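# Place the rolled necktie in the bin

## Task

Get the rolled-up necktie into the bin with it still in its roll. Lower it in rather than tossing it, and do not release it from above the height of the bin's rim. The bin must remain upright and flat on the table. Release the tie and pull the gripper away afterwards; it only counts if the tie stays in the bin without the robot holding it.

## Robot and tools

Robot: two arms, left_arm and right_arm, each with six revolute joints and a parallel two-finger gripper. Base origins in the scene frame: left_arm at (-0.038, +0.364, 0) m, quat_wxyz (+0.998, 0, 0, +0.065); right_arm at (+0.007, -0.358, 0) m, quat_wxyz (+1.000, 0, 0, -0.020). Scene frame: origin on the tabletop midway between the bases, +x reaches out over the table, +z is up, and left_arm sits on the +y side. The names left and right do not refer to sides of any camera image.

Joint order. Every row and every per-joint list in a result uses this order for each arm: shoulder (joint2), elbow (joint3), waist (joint1), wrist roll (joint6), wrist yaw (joint5), wrist pitch (joint4). Trust this order only. Stated ranges in radians: waist -2.618 to 3.054, shoulder 0.000 to 3.142, elbow 0.000 to 3.142, wrist pitch -1.571 to 1.571, wrist yaw -1.571 to 1.571, wrist roll -2.094 to 2.094. Real ends may differ by up to 0.036 rad.

Row layout. A row is a single flat list of 14 numbers, each in [-1, 1], covering both arms even when one stays still: left_arm's six joint numbers in the order above, then its opening, then right_arm's six joint numbers and its opening. Joint numbers are scaled offsets, not poses: 1.0 equals 1.202 rad for the waist, 1.258 for the shoulder, 1.238 for the elbow, 2.073 for wrist pitch, and 2.022 for wrist yaw and wrist roll. The opening number is absolute: +1 fully open, -1 closed.

execute_actions(actions): a list of up to 15 actions; each action is a list of up to 15 rows; each row lasts one 1/30 s step, and a short action repeats its final row until 15 steps pass. Joint offsets in every row are measured from the joint angles at the start of that action (for the first action, the last angles reported in this scene), not from the previous row. An action asking any joint to go more than 0.036 rad beyond its range end is rejected for both arms; if the first action is malformed or fails that check, nothing in the call runs. Joints pushed past a real end stop there, and the result may say "joint sent to its limit". An empty list just returns state and images.

move(target, speed, blocking): target is one 14-number row as above; its joint offsets count from the "Joint positions" of the most recent result that listed them, and it is the place every joint heads for. All joints progress in proportion, so the gripper path curves. speed is in rad/s for the joint with the longest way to go, 0.01 to 2, default 0.5; paths take 0.5 to 10 s and are cut off at 10 s. Moves do not avoid obstacles or the other arm. Finger values are applied at the start. The result adds a "move:" line giving how it ended (done, off_target, moving, held, fault), limits=held or limits=none, and each arm's joint farthest from target. With blocking=false you get control back after 0.5 s; no new actions or moves are accepted until a result shows the move ended, so call wait or stop first.

wait(seconds): 0 to 10; arms keep their last command, a running move continues, and it returns early when that move ends. stop: brakes the running move; it needs distance, more at high speed, and fingers keep moving. zoom_image(camera, region): camera is one of cam_high, cam_low, cam_roll_left, cam_roll_right, cam_left_wrist, cam_right_wrist (each 504x504); region is [x0, y0, x1, y1] pixels from the top-left, at most 504 by 504. read_manual(section): only "licences", no motion. finished_scene(scene): pass the current scene's number once the tie rests in the bin on its own; it is irreversible and reports success.

Results. The state line gives each gripper's end_effector_position (m) and end_effector_quat_wxyz in the scene frame; this is the point between the finger pads, just behind the tips, and may be off at long reach. Fingers point along gripper +z and close along its y axis. Joint positions and Joint velocities list each arm's joints (rad, rad/s) then the pad gap (m; 0.087 open). Joint targets shows what joints are currently driven toward. grip_measured is the opening on the command scale. "joint command not followed" means a clearance check altered some joint targets. Torque readings include offsets and noise; FAULT or MOTOR HOT lines warn of stops.

Motion limits. Each step a joint's target may lead its measured angle by at most 0.202 rad (waist), 0.258 (shoulder), 0.238 (elbow), 0.573 (wrist pitch), 0.522 (yaw and roll); if targets would carry the gripper over 70 mm from where it is, they are scaled back. Big changes take several actions; finish an unfinished one with a new command. Friction can leave a joint about 0.031 rad short, and smaller commands may not move it.

Gripping. To hold, command an opening below grip_measured: about 0.02 lower is firm, less is gentler. Readings can be off by about 1 mm. Pads push about 20 N; fast closing presses harder. Holding loads heats motors: 90 °C pauses that arm, 100 °C makes it drop.

Avoid: dropping or throwing the tie, releasing above the rim, tipping or shoving the bin, knocking rigid objects off the table, fast or deep contacts, and arm-to-arm collisions. The simulation keeps running while you compose replies, holding the last command.

Each tool is called after "Request:" as a command line: name --argument value for each argument, lists and objects as JSON in quotes; but a table of rows of numbers goes row by row, as --pt "numbers of a row", without its own name.

## Session

I'll start by looking at the current state and camera images.

Request:
execute_actions --actions '[]'

Scene clock: 0.00 s.
left_arm: end_effector_position=(+0.3461, +0.4117, +0.3669) grip_measured=+1.000 end_effector_quat_wxyz=(+0.712, -0.046, +0.700, +0.036) | right_arm: end_effector_position=(+0.3875, -0.3707, +0.3590) grip_measured=+0.984 end_effector_quat_wxyz=(+0.703, +0.017, +0.710, -0.011)
Joint names: [shoulder, elbow, waist, wrist roll, wrist yaw, wrist pitch]
Joint positions: left_arm=[ 1.063  1.064  0.002 -0.016  0.015  0.016  0.087] | right_arm=[ 1.042  1.049  0.01   0.008  0.009 -0.017  0.087]
Joint velocities: left_arm=[-0.002 -0.017  0.002 -0.022  0.051  0.007  0.   ] | right_arm=[ 0.012 -0.002  0.017 -0.007  0.066 -0.066 -0.002]
Joint torques (N m, as the arm reports them, + toward a larger angle): no reading
Joint targets: left_arm=[1.063 1.064 0.002 -0.016 0.015 0.016] | right_arm=[1.042 1.049 0.010 0.008 0.009 -0.017]

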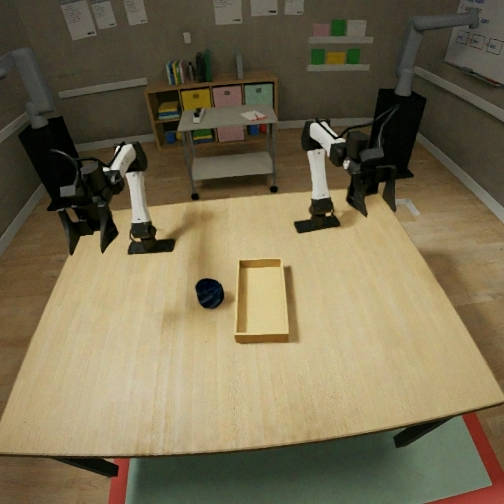

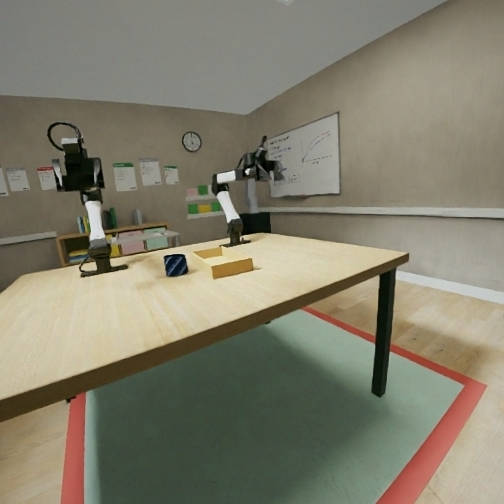

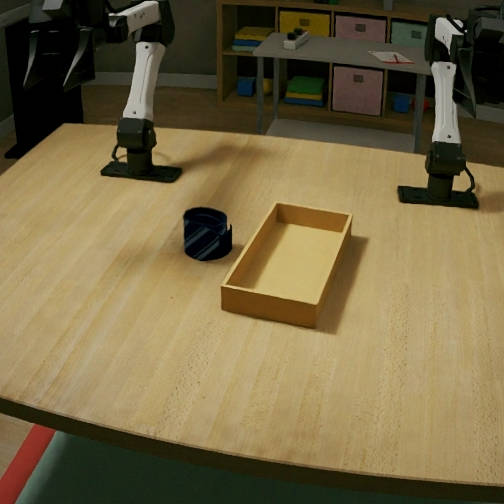

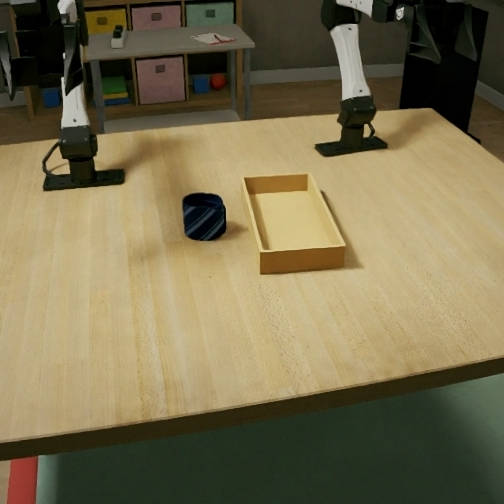

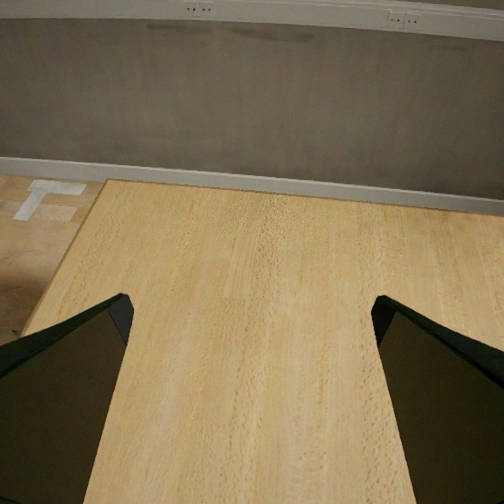

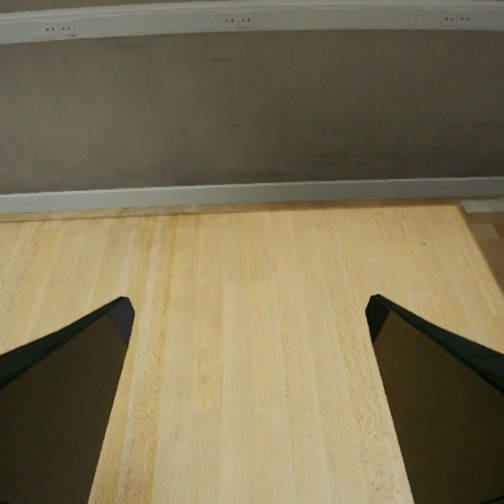

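Request:
zoom_image --camera "cam_high" --region '[120, 200, 360, 360]'

Request:
zoom_image --camera "cam_roll_left" --region '[150, 180, 370, 340]'

Request:
zoom_image --camera "cam_roll_right" --region '[150, 160, 370, 290]'

Region (120, 200, 360, 360) of cam_high's 504x504 image, scaled by 2.100, with more detail than that image has.

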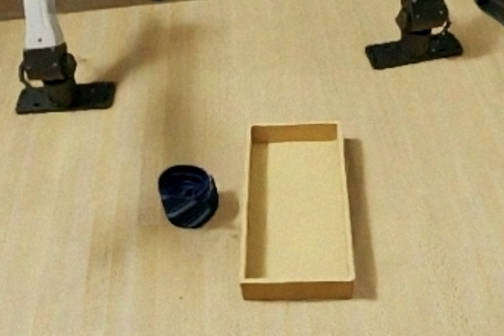

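Region (150, 180, 370, 340) of cam_roll_left's 504x504 image, scaled by 2.291, with more detail than that image has; it fills the top 367 rows of this view, and the rest is white.

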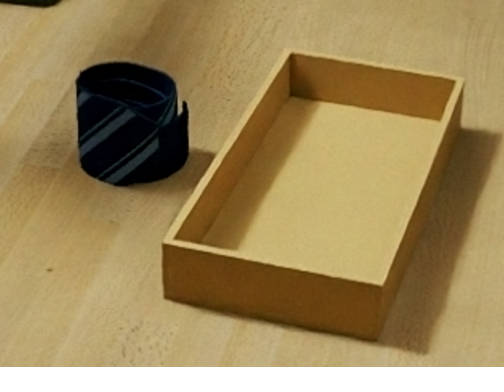

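Region (150, 160, 370, 290) of cam_roll_right's 504x504 image, scaled by 2.291, with more detail than that image has; it fills the top 298 rows of this view, and the rest is white.

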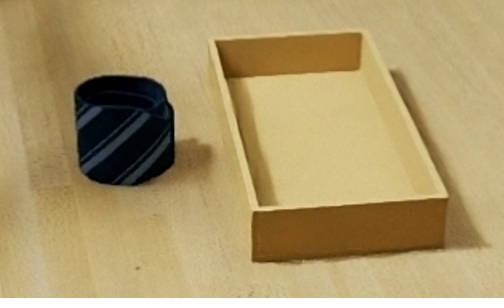

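Request:
zoom_image --camera "cam_high" --region '[184, 268, 244, 318]'

Request:
zoom_image --camera "cam_roll_left" --region '[170, 195, 250, 270]'

Request:
zoom_image --camera "cam_low" --region '[140, 230, 270, 300]'

Region (184, 268, 244, 318) of cam_high's 504x504 image, scaled by 8.400, with more detail than that image has.

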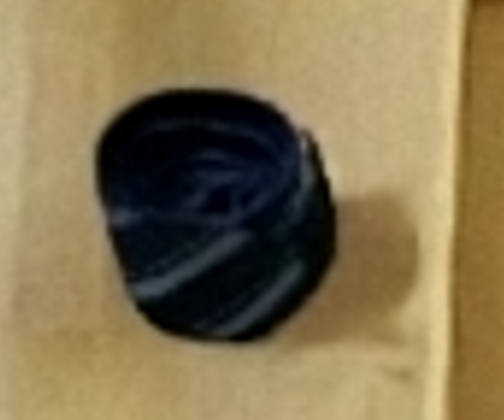

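Region (170, 195, 250, 270) of cam_roll_left's 504x504 image, scaled by 6.300, with more detail than that image has; it fills the top 472 rows of this view, and the rest is white.

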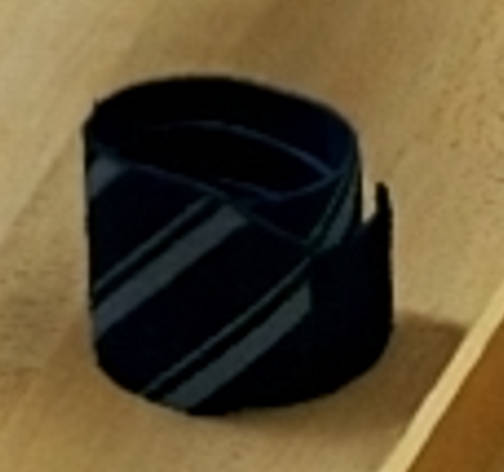

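Region (140, 230, 270, 300) of cam_low's 504x504 image, scaled by 3.877, with more detail than that image has; it fills the top 271 rows of this view, and the rest is white.

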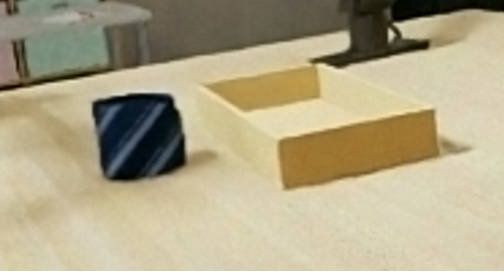

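Request:
move --target '[0, 0, 0, 0, 0, 0, 1, 0.2846, 0.1737, 0.614, 0, 0, -0.263, 1]' --speed 0.8

Scene clock: 98.23 s.
left_arm: end_effector_position=(+0.3461, +0.4117, +0.3669) grip_measured=+1.000 end_effector_quat_wxyz=(+0.712, -0.046, +0.700, +0.036) | right_arm: end_effector_position=(+0.3032, -0.1086, +0.2031) grip_measured=+0.984 end_effector_quat_wxyz=(+0.397, -0.308, +0.853, +0.143)
Joint names: [shoulder, elbow, waist, wrist roll, wrist yaw, wrist pitch]
Joint positions: left_arm=[ 1.063  1.064  0.002 -0.016  0.015  0.016  0.087] | right_arm=[ 1.387  1.237  0.744  0.008  0.009 -0.55   0.087]
Joint velocities: left_arm=[-0.002 -0.012 -0.002 -0.007 -0.022 -0.022  0.   ] | right_arm=[ 0.002  0.012  0.002  0.007  0.007 -0.022 -0.   ]
Joint torques (N m, as the arm reports them, + toward a larger angle): left_arm=[-2.67  8.   -0.06 -0.08 -0.06  2.13] | right_arm=[-4.9  11.11  0.35  0.01 -0.09  1.63]
Joint targets: left_arm=[1.063 1.064 0.002 -0.016 0.015 0.016] | right_arm=[1.400 1.264 0.748 0.008 0.009 -0.562]
move: off_target (right_arm); limits=none; left_arm: farthest joint: the waist, 0.000 radians from its target (0.000 radians at the start); right_arm: farthest joint: the elbow, 0.027 radians from its target (0.215 radians at the start)

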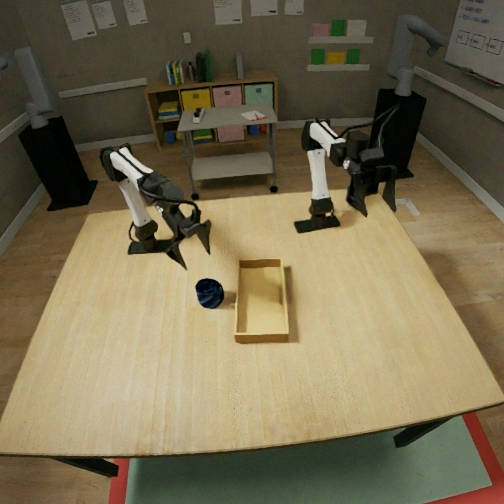

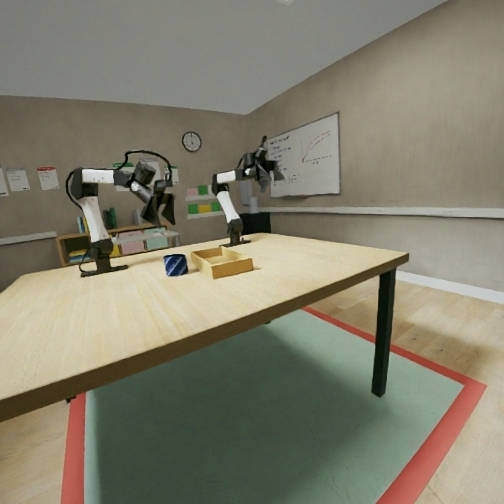

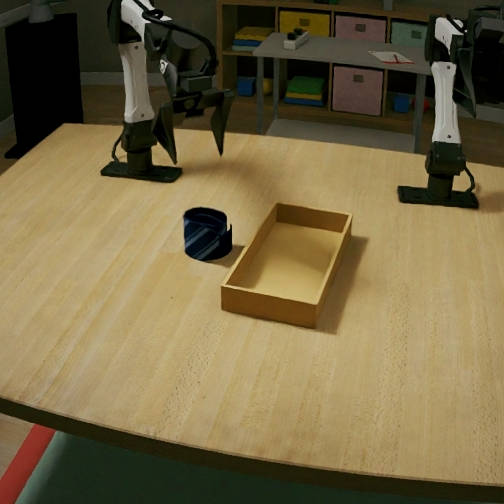

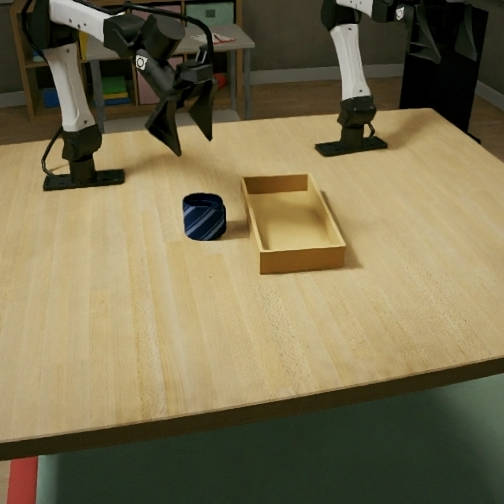

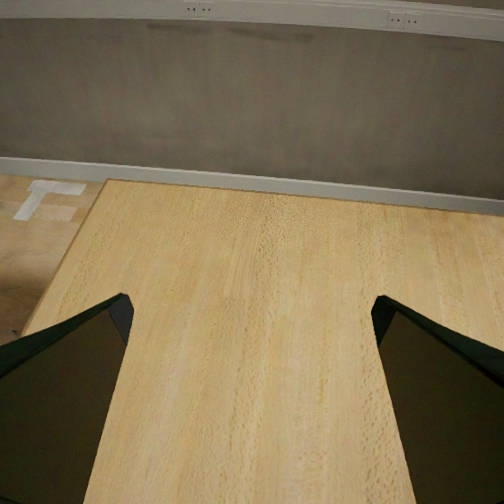

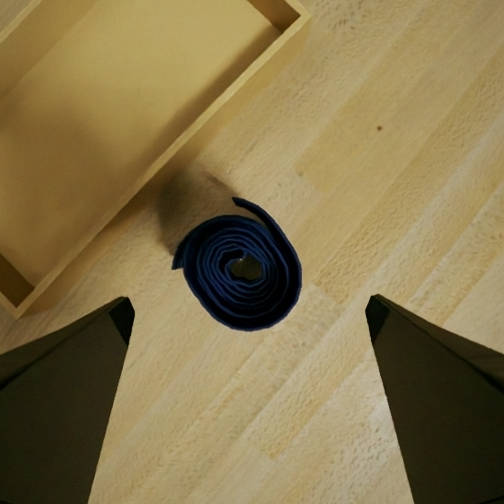

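Request:
zoom_image --camera "cam_right_wrist" --region '[150, 180, 330, 350]'

Region (150, 180, 330, 350) of cam_right_wrist's 504x504 image, scaled by 2.800, with more detail than that image has.

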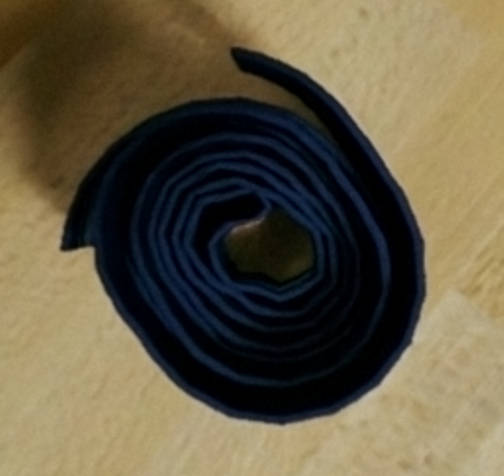

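Request:
zoom_image --camera "cam_right_wrist" --region '[0, 0, 336, 336]'

Region (0, 0, 336, 336) of cam_right_wrist's 504x504 image, scaled by 1.500, with more detail than that image has.

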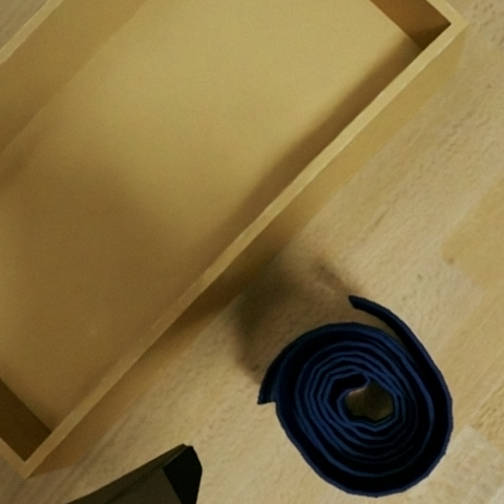

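Request:
move --target '[0, 0, 0, 0, 0, 0, 1, 0.4738, 0.5065, 0.01, -0.3007, -0.0767, -0.332, 1]' --speed 0.7

Scene clock: 215.80 s.
left_arm: end_effector_position=(+0.3461, +0.4117, +0.3669) grip_measured=+1.000 end_effector_quat_wxyz=(+0.712, -0.046, +0.700, +0.036) | right_arm: end_effector_position=(+0.3073, -0.1025, +0.1317) grip_measured=+0.984 end_effector_quat_wxyz=(+0.104, -0.605, +0.786, +0.073)
Joint names: [shoulder, elbow, waist, wrist roll, wrist yaw, wrist pitch]
Joint positions: left_arm=[ 1.063  1.064  0.002 -0.016  0.015  0.016  0.087] | right_arm=[ 1.972  1.842  0.744 -0.594 -0.136 -1.224  0.087]
Joint velocities: left_arm=[ 0.002 -0.032 -0.017 -0.007  0.037  0.007  0.   ] | right_arm=[-0.007 -0.002  0.002 -0.007 -0.037  0.007 -0.001]
Joint torques (N m, as the arm reports them, + toward a larger angle): left_arm=[-2.69  7.99 -0.07 -0.09 -0.06  2.13] | right_arm=[-9.38  9.68  1.08 -0.04 -0.28  0.64]
Joint targets: left_arm=[1.063 1.064 0.002 -0.016 0.015 0.016] | right_arm=[1.983 1.864 0.756 -0.600 -0.146 -1.238]
move: off_target (right_arm); limits=none; left_arm: farthest joint: the waist, 0.000 radians from its target (0.000 radians at the start); right_arm: farthest joint: the elbow, 0.022 radians from its target (0.627 radians at the start)

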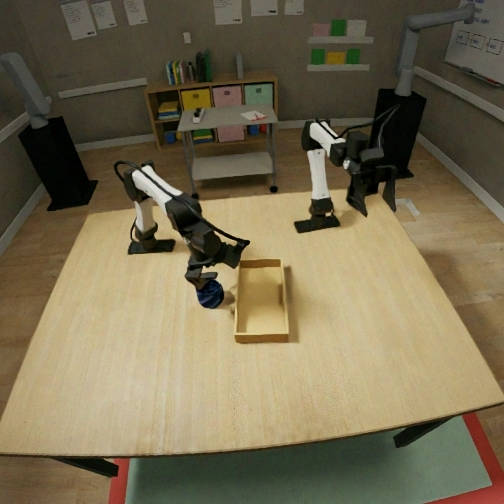

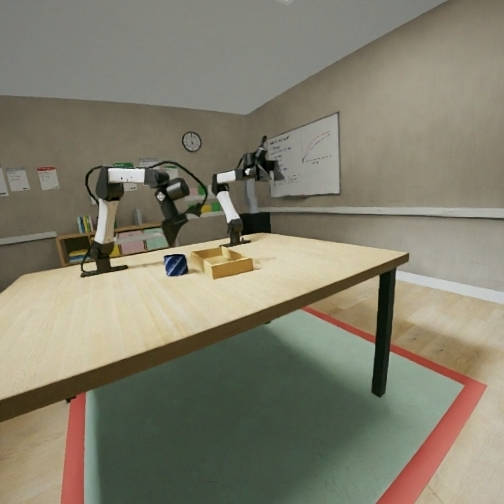

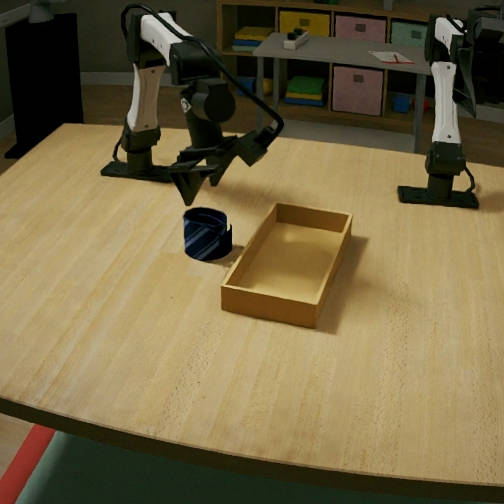

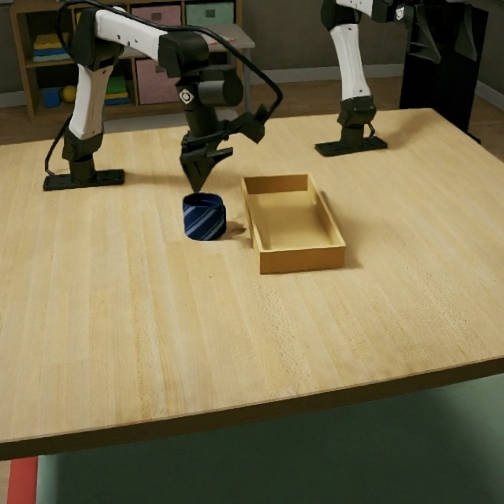

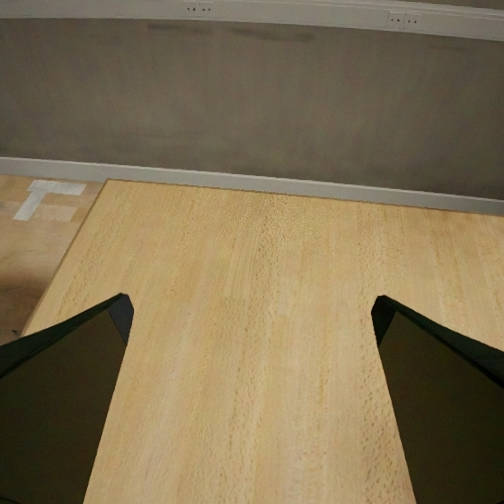

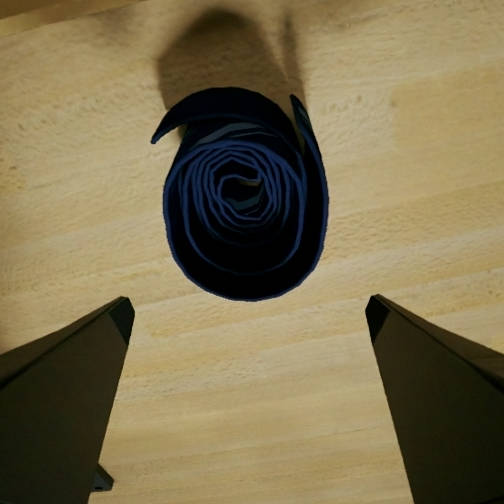

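Request:
move --target '[0, 0, 0, 0, 0, 0, 1, 0.0, -0.101, 0.0, 0.0, -0.0124, 0.0627, 1]' --speed 0.3

Scene clock: 242.60 s.
left_arm: end_effector_position=(+0.3461, +0.4117, +0.3669) grip_measured=+1.000 end_effector_quat_wxyz=(+0.712, -0.046, +0.700, +0.036) | right_arm: end_effector_position=(+0.3076, -0.0989, +0.1051) grip_measured=+0.984 end_effector_quat_wxyz=(+0.105, -0.606, +0.784, +0.081)
Joint names: [shoulder, elbow, waist, wrist roll, wrist yaw, wrist pitch]
Joint positions: left_arm=[ 1.063  1.064  0.002 -0.016  0.015  0.016  0.087] | right_arm=[ 1.972  1.736  0.744 -0.595 -0.151 -1.115  0.087]
Joint velocities: left_arm=[-0.012 -0.007  0.012 -0.022  0.037 -0.066  0.   ] | right_arm=[ 0.007  0.002 -0.012 -0.007 -0.081 -0.007  0.001]
Joint torques (N m, as the arm reports them, + toward a larger angle): left_arm=[-2.7   8.   -0.03 -0.1  -0.05  2.14] | right_arm=[-10.24   6.22  -0.02   0.01  -0.28   0.93]
Joint targets: left_arm=[1.063 1.064 0.002 -0.016 0.015 0.016] | right_arm=[1.972 1.717 0.744 -0.595 -0.161 -1.094]
move: off_target (right_arm); limits=none; left_arm: farthest joint: the waist, 0.000 radians from its target (0.000 radians at the start); right_arm: farthest joint: the wrist pitch, 0.021 radians from its target (0.131 radians at the start)

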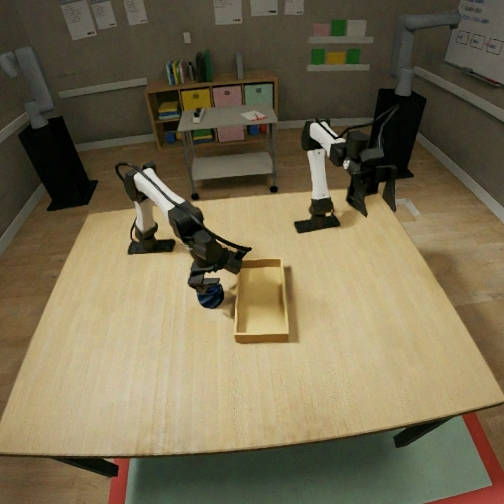

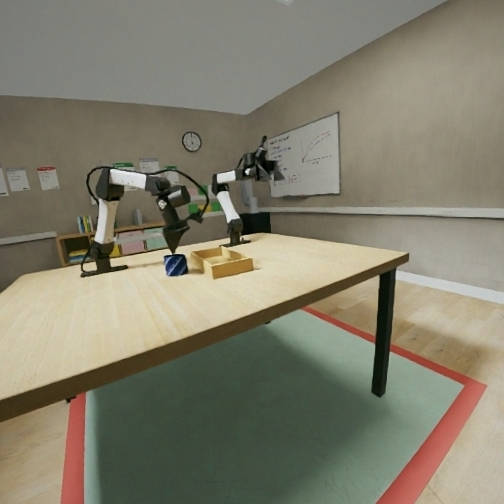

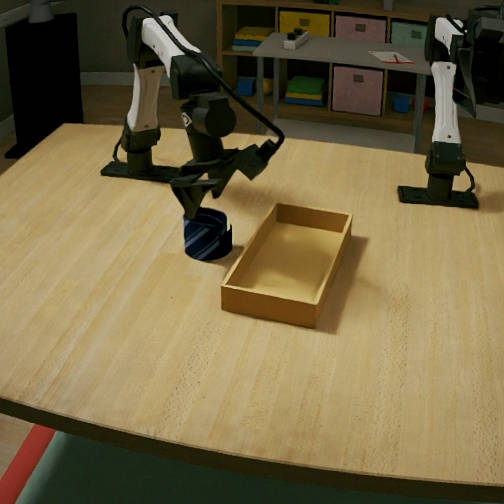

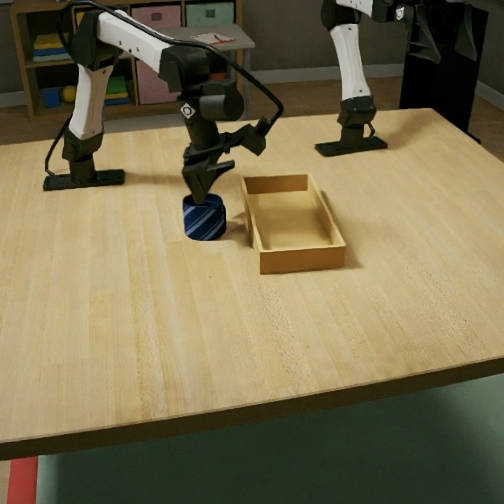

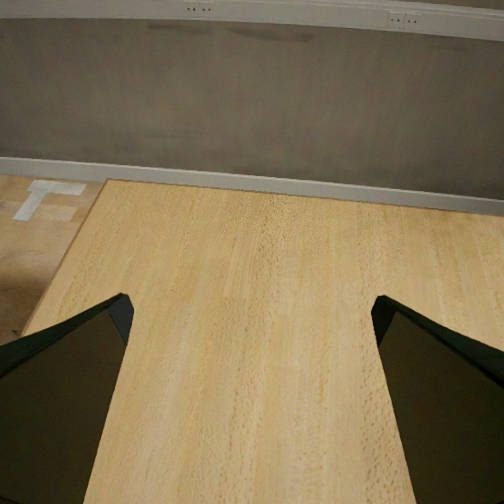

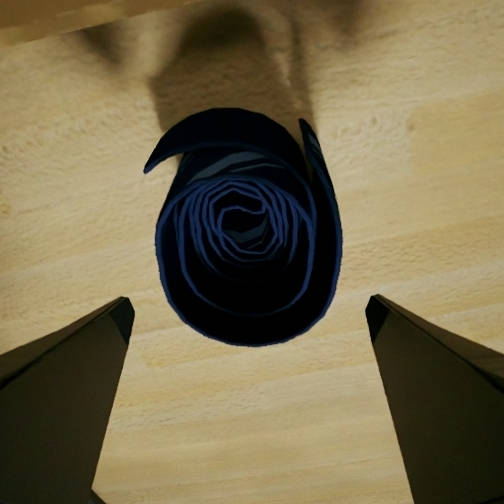

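Request:
move --target '[0, 0, 0, 0, 0, 0, 1, 0.0, -0.1278, 0.0, 0.0, 0.0, 0.0816, 1]' --speed 0.3

Scene clock: 263.00 s.
left_arm: end_effector_position=(+0.3461, +0.4117, +0.3669) grip_measured=+1.000 end_effector_quat_wxyz=(+0.712, -0.046, +0.700, +0.036) | right_arm: end_effector_position=(+0.3078, -0.0987, +0.0704) grip_measured=+0.984 end_effector_quat_wxyz=(+0.110, -0.606, +0.784, +0.081)
Joint names: [shoulder, elbow, waist, wrist roll, wrist yaw, wrist pitch]
Joint positions: left_arm=[ 1.063  1.064  0.002 -0.016  0.015  0.016  0.087] | right_arm=[ 1.972  1.597  0.744 -0.595 -0.151 -0.965  0.087]
Joint velocities: left_arm=[ 0.012 -0.027  0.002 -0.022  0.022 -0.007  0.   ] | right_arm=[ 0.002 -0.002  0.017  0.037  0.022  0.007 -0.002]
Joint torques (N m, as the arm reports them, + toward a larger angle): left_arm=[-2.69  8.01 -0.07 -0.08 -0.05  2.14] | right_arm=[-10.2    6.22  -0.03   0.01  -0.2    0.96]
Joint targets: left_arm=[1.063 1.064 0.002 -0.016 0.015 0.016] | right_arm=[1.972 1.578 0.744 -0.595 -0.151 -0.945]
move: done; limits=none; left_arm: farthest joint: the waist, 0.000 radians from its target (0.000 radians at the start); right_arm: farthest joint: the elbow, 0.020 radians from its target (0.159 radians at the start)

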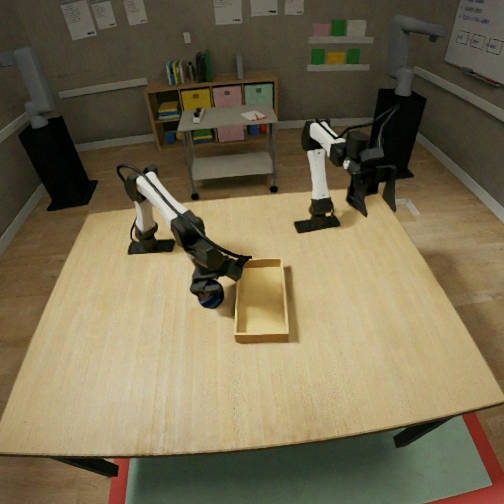

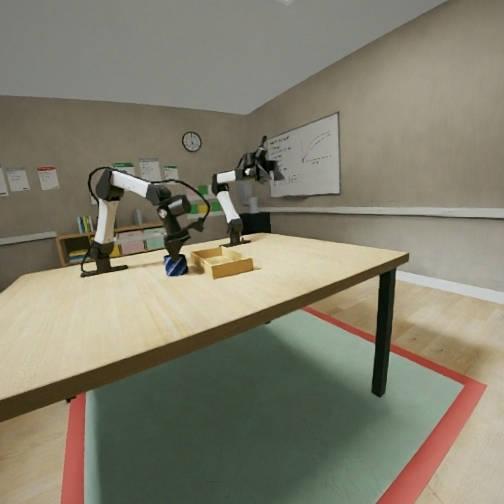

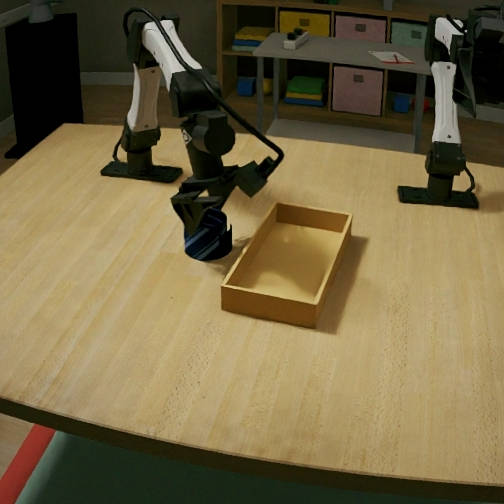

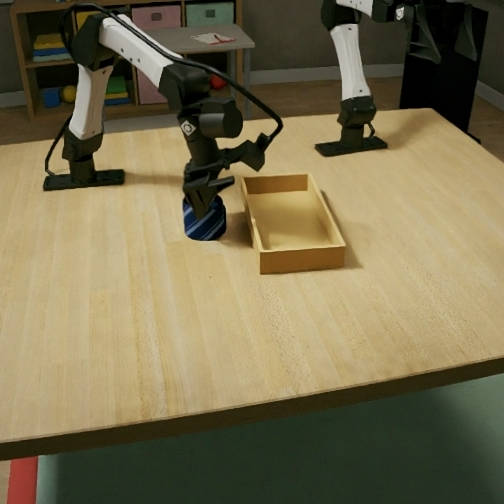

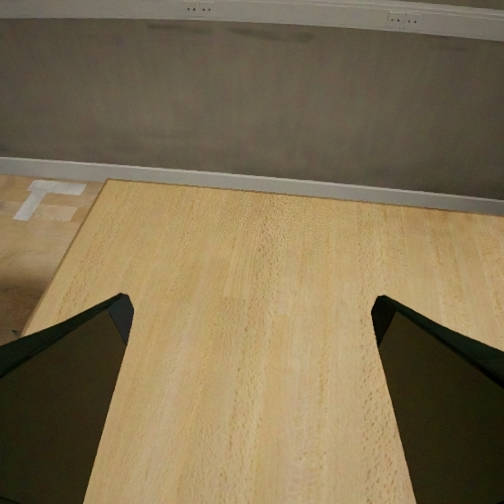

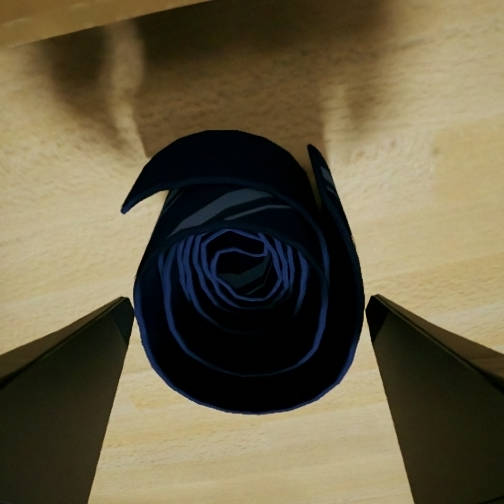

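Request:
move --target '[0, 0, 0, 0, 0, 0, 1, 0.0, -0.1131, 0.0, 0.0, -0.0163, 0.0895, 1]' --speed 0.3

Scene clock: 283.10 s.
left_arm: end_effector_position=(+0.3461, +0.4117, +0.3669) grip_measured=+1.000 end_effector_quat_wxyz=(+0.712, -0.046, +0.700, +0.036) | right_arm: end_effector_position=(+0.3093, -0.0921, +0.0420) grip_measured=+0.984 end_effector_quat_wxyz=(+0.132, -0.606, +0.779, +0.093)
Joint names: [shoulder, elbow, waist, wrist roll, wrist yaw, wrist pitch]
Joint positions: left_arm=[ 1.063  1.064  0.002 -0.016  0.015  0.016  0.087] | right_arm=[ 1.972  1.477  0.744 -0.595 -0.174 -0.8    0.087]
Joint velocities: left_arm=[ 0.002  0.002  0.002  0.022 -0.037  0.022  0.   ] | right_arm=[-0.002 -0.017 -0.007 -0.051 -0.007  0.007 -0.   ]
Joint torques (N m, as the arm reports them, + toward a larger angle): left_arm=[-2.68  7.99 -0.06 -0.09 -0.06  2.12] | right_arm=[-10.15   6.1   -0.03   0.01  -0.3    1.05]
Joint targets: left_arm=[1.063 1.064 0.002 -0.016 0.015 0.016] | right_arm=[1.972 1.457 0.744 -0.595 -0.184 -0.780]
move: done; limits=none; left_arm: farthest joint: the waist, 0.000 radians from its target (0.000 radians at the start); right_arm: farthest joint: the elbow, 0.020 radians from its target (0.140 radians at the start)

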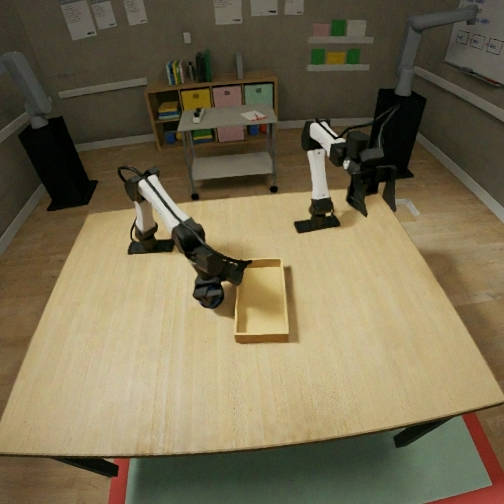

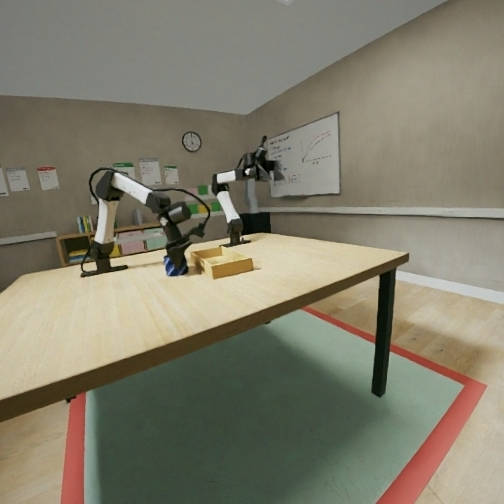

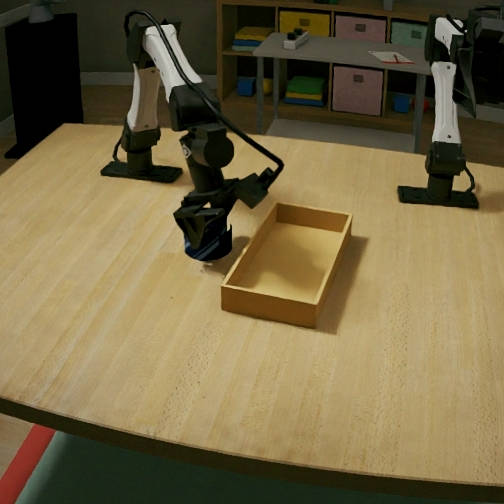

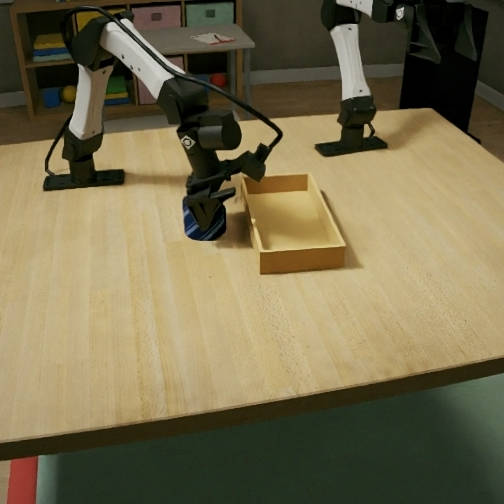

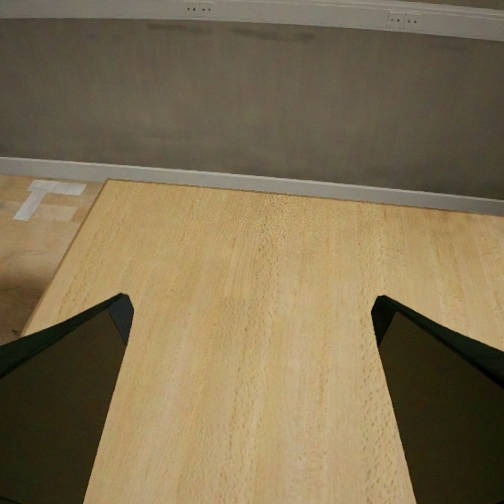

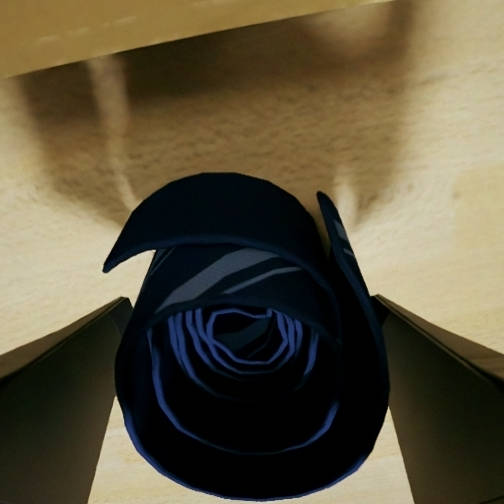

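Request:
zoom_image --camera "cam_roll_right" --region '[160, 150, 280, 260]'

Request:
zoom_image --camera "cam_low" --region '[140, 220, 230, 290]'

Region (160, 150, 280, 260) of cam_roll_right's 504x504 image, scaled by 4.200, with more detail than that image has; it fills the top 462 rows of this view, and the rest is white.

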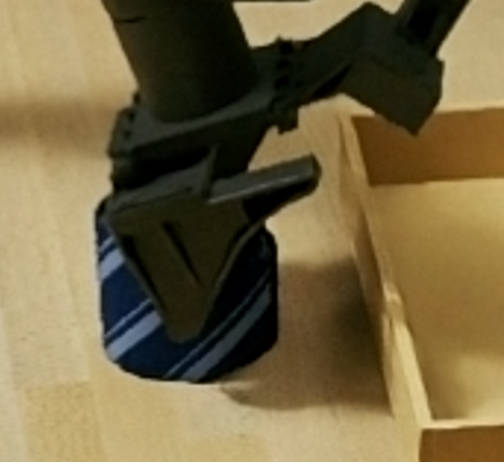

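Region (140, 220, 230, 290) of cam_low's 504x504 image, scaled by 5.600, with more detail than that image has.

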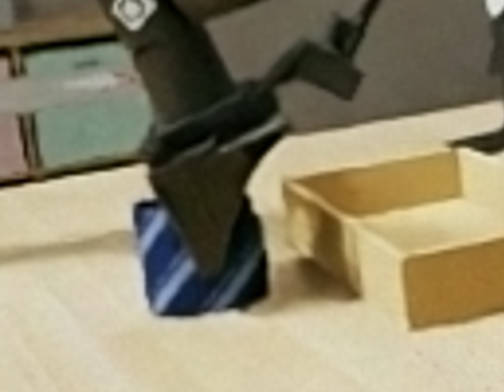

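Request:
execute_actions --actions '[[[0,0,0,0,0,0,1, 0,-0.012,0,0,0,0.008,1],[0,0,0,0,0,0,1, 0,-0.019,0,0,0,0.013,1],[0,0,0,0,0,0,1, 0,-0.024,0,0,0,0.017,1],[0,0,0,0,0,0,1, 0,-0.029,0,0,0,0.0205,1],[0,0,0,0,0,0,1, 0,-0.034,0,0,0,0.024,1],[0,0,0,0,0,0,1, 0,-0.038,0,0,0,0.027,1],[0,0,0,0,0,0,1, 0,-0.042,0,0,0,0.030,1],[0,0,0,0,0,0,1, 0,-0.046,0,0,0,0.0325,1],[0,0,0,0,0,0,1, 0,-0.0493,0,0,0,0.0347,1],[0,0,0,0,0,0,1, 0,-0.0493,0,0,0,0.0347,1],[0,0,0,0,0,0,1, 0,-0.0493,0,0,0,0.0347,1],[0,0,0,0,0,0,1, 0,-0.0493,0,0,0,0.0347,1],[0,0,0,0,0,0,1, 0,-0.0493,0,0,0,0.0347,0.95],[0,0,0,0,0,0,1, 0,-0.0493,0,0,0,0.0347,0.9],[0,0,0,0,0,0,1, 0,-0.0493,0,0,0,0.0347,0.85]], [[0,0,0,0,0,0,1, 0,0,0,0,0,0,0.81],[0,0,0,0,0,0,1, 0,0,0,0,0,0,0.77],[0,0,0,0,0,0,1, 0,0,0,0,0,0,0.73],[0,0,0,0,0,0,1, 0,0,0,0,0,0,0.69],[0,0,0,0,0,0,1, 0,0,0,0,0,0,0.65],[0,0,0,0,0,0,1, 0,0,0,0,0,0,0.61],[0,0,0,0,0,0,1, 0,0,0,0,0,0,0.57],[0,0,0,0,0,0,1, 0,0,0,0,0,0,0.53],[0,0,0,0,0,0,1, 0,0,0,0,0,0,0.49],[0,0,0,0,0,0,1, 0,0,0,0,0,0,0.45],[0,0,0,0,0,0,1, 0,0,0,0,0,0,0.41],[0,0,0,0,0,0,1, 0,0,0,0,0,0,0.37],[0,0,0,0,0,0,1, 0,0,0,0,0,0,0.33],[0,0,0,0,0,0,1, 0,0,0,0,0,0,0.30],[0,0,0,0,0,0,1, 0,0,0,0,0,0,0.30]]]'

Scene clock: 304.30 s.
left_arm: end_effector_position=(+0.3461, +0.4117, +0.3669) grip_measured=+1.000 end_effector_quat_wxyz=(+0.712, -0.046, +0.700, +0.036) | right_arm: end_effector_position=(+0.3078, -0.0934, +0.0321) grip_measured=+0.305 end_effector_quat_wxyz=(+0.134, -0.606, +0.778, +0.093)
Joint names: [shoulder, elbow, waist, wrist roll, wrist yaw, wrist pitch]
Joint positions: left_arm=[ 1.063  1.064  0.002 -0.016  0.015  0.016  0.087] | right_arm=[ 1.972  1.435  0.744 -0.595 -0.174 -0.755  0.057]
Joint velocities: left_arm=[ 0.007 -0.002  0.012 -0.022 -0.051 -0.037  0.   ] | right_arm=[ 0.012  0.012  0.012  0.051 -0.066  0.022 -0.007]
Joint torques (N m, as the arm reports them, + toward a larger angle): left_arm=[-2.66  7.99 -0.04 -0.09 -0.05  2.13] | right_arm=[-10.1    7.77  -0.02   0.01  -0.21   0.87]
Joint targets: left_arm=[1.063 1.064 0.002 -0.016 0.015 0.016] | right_arm=[1.972 1.435 0.744 -0.595 -0.174 -0.755]

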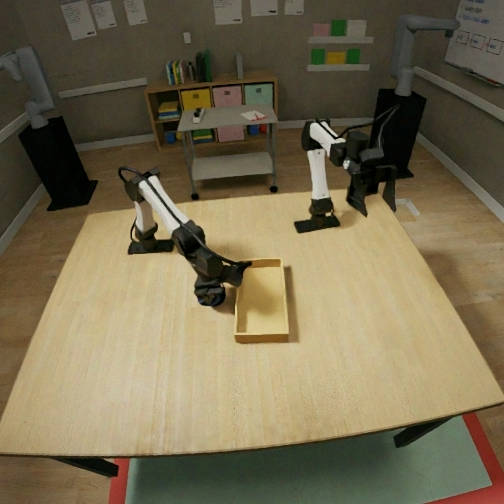

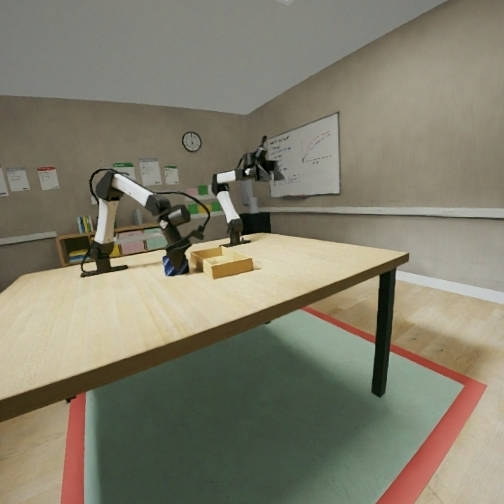

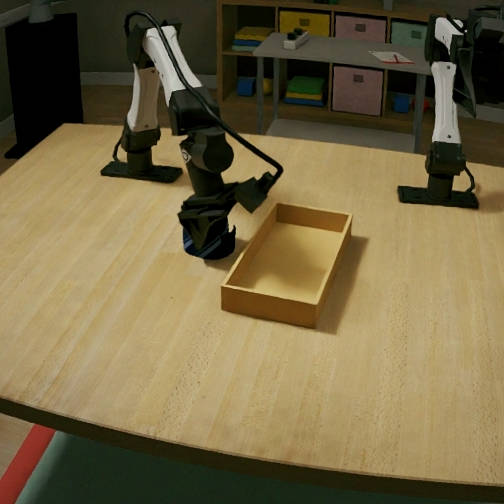

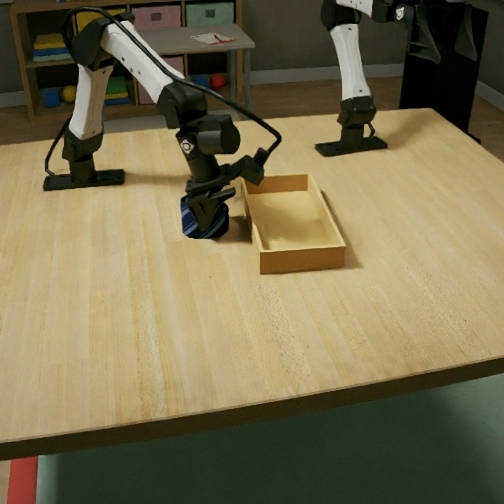

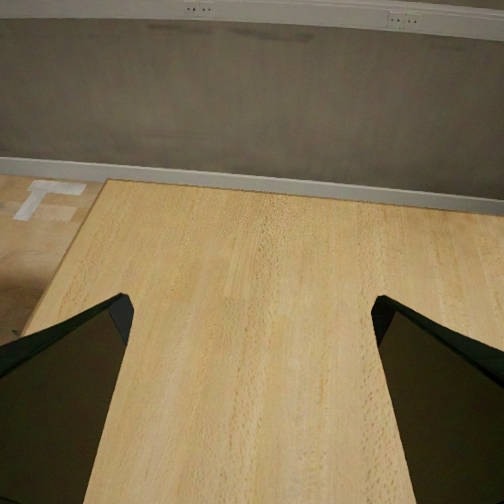

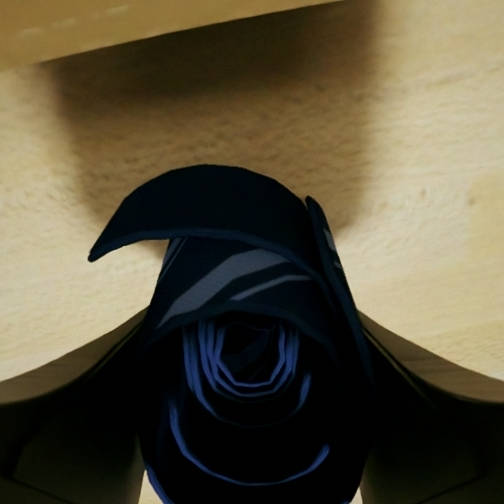

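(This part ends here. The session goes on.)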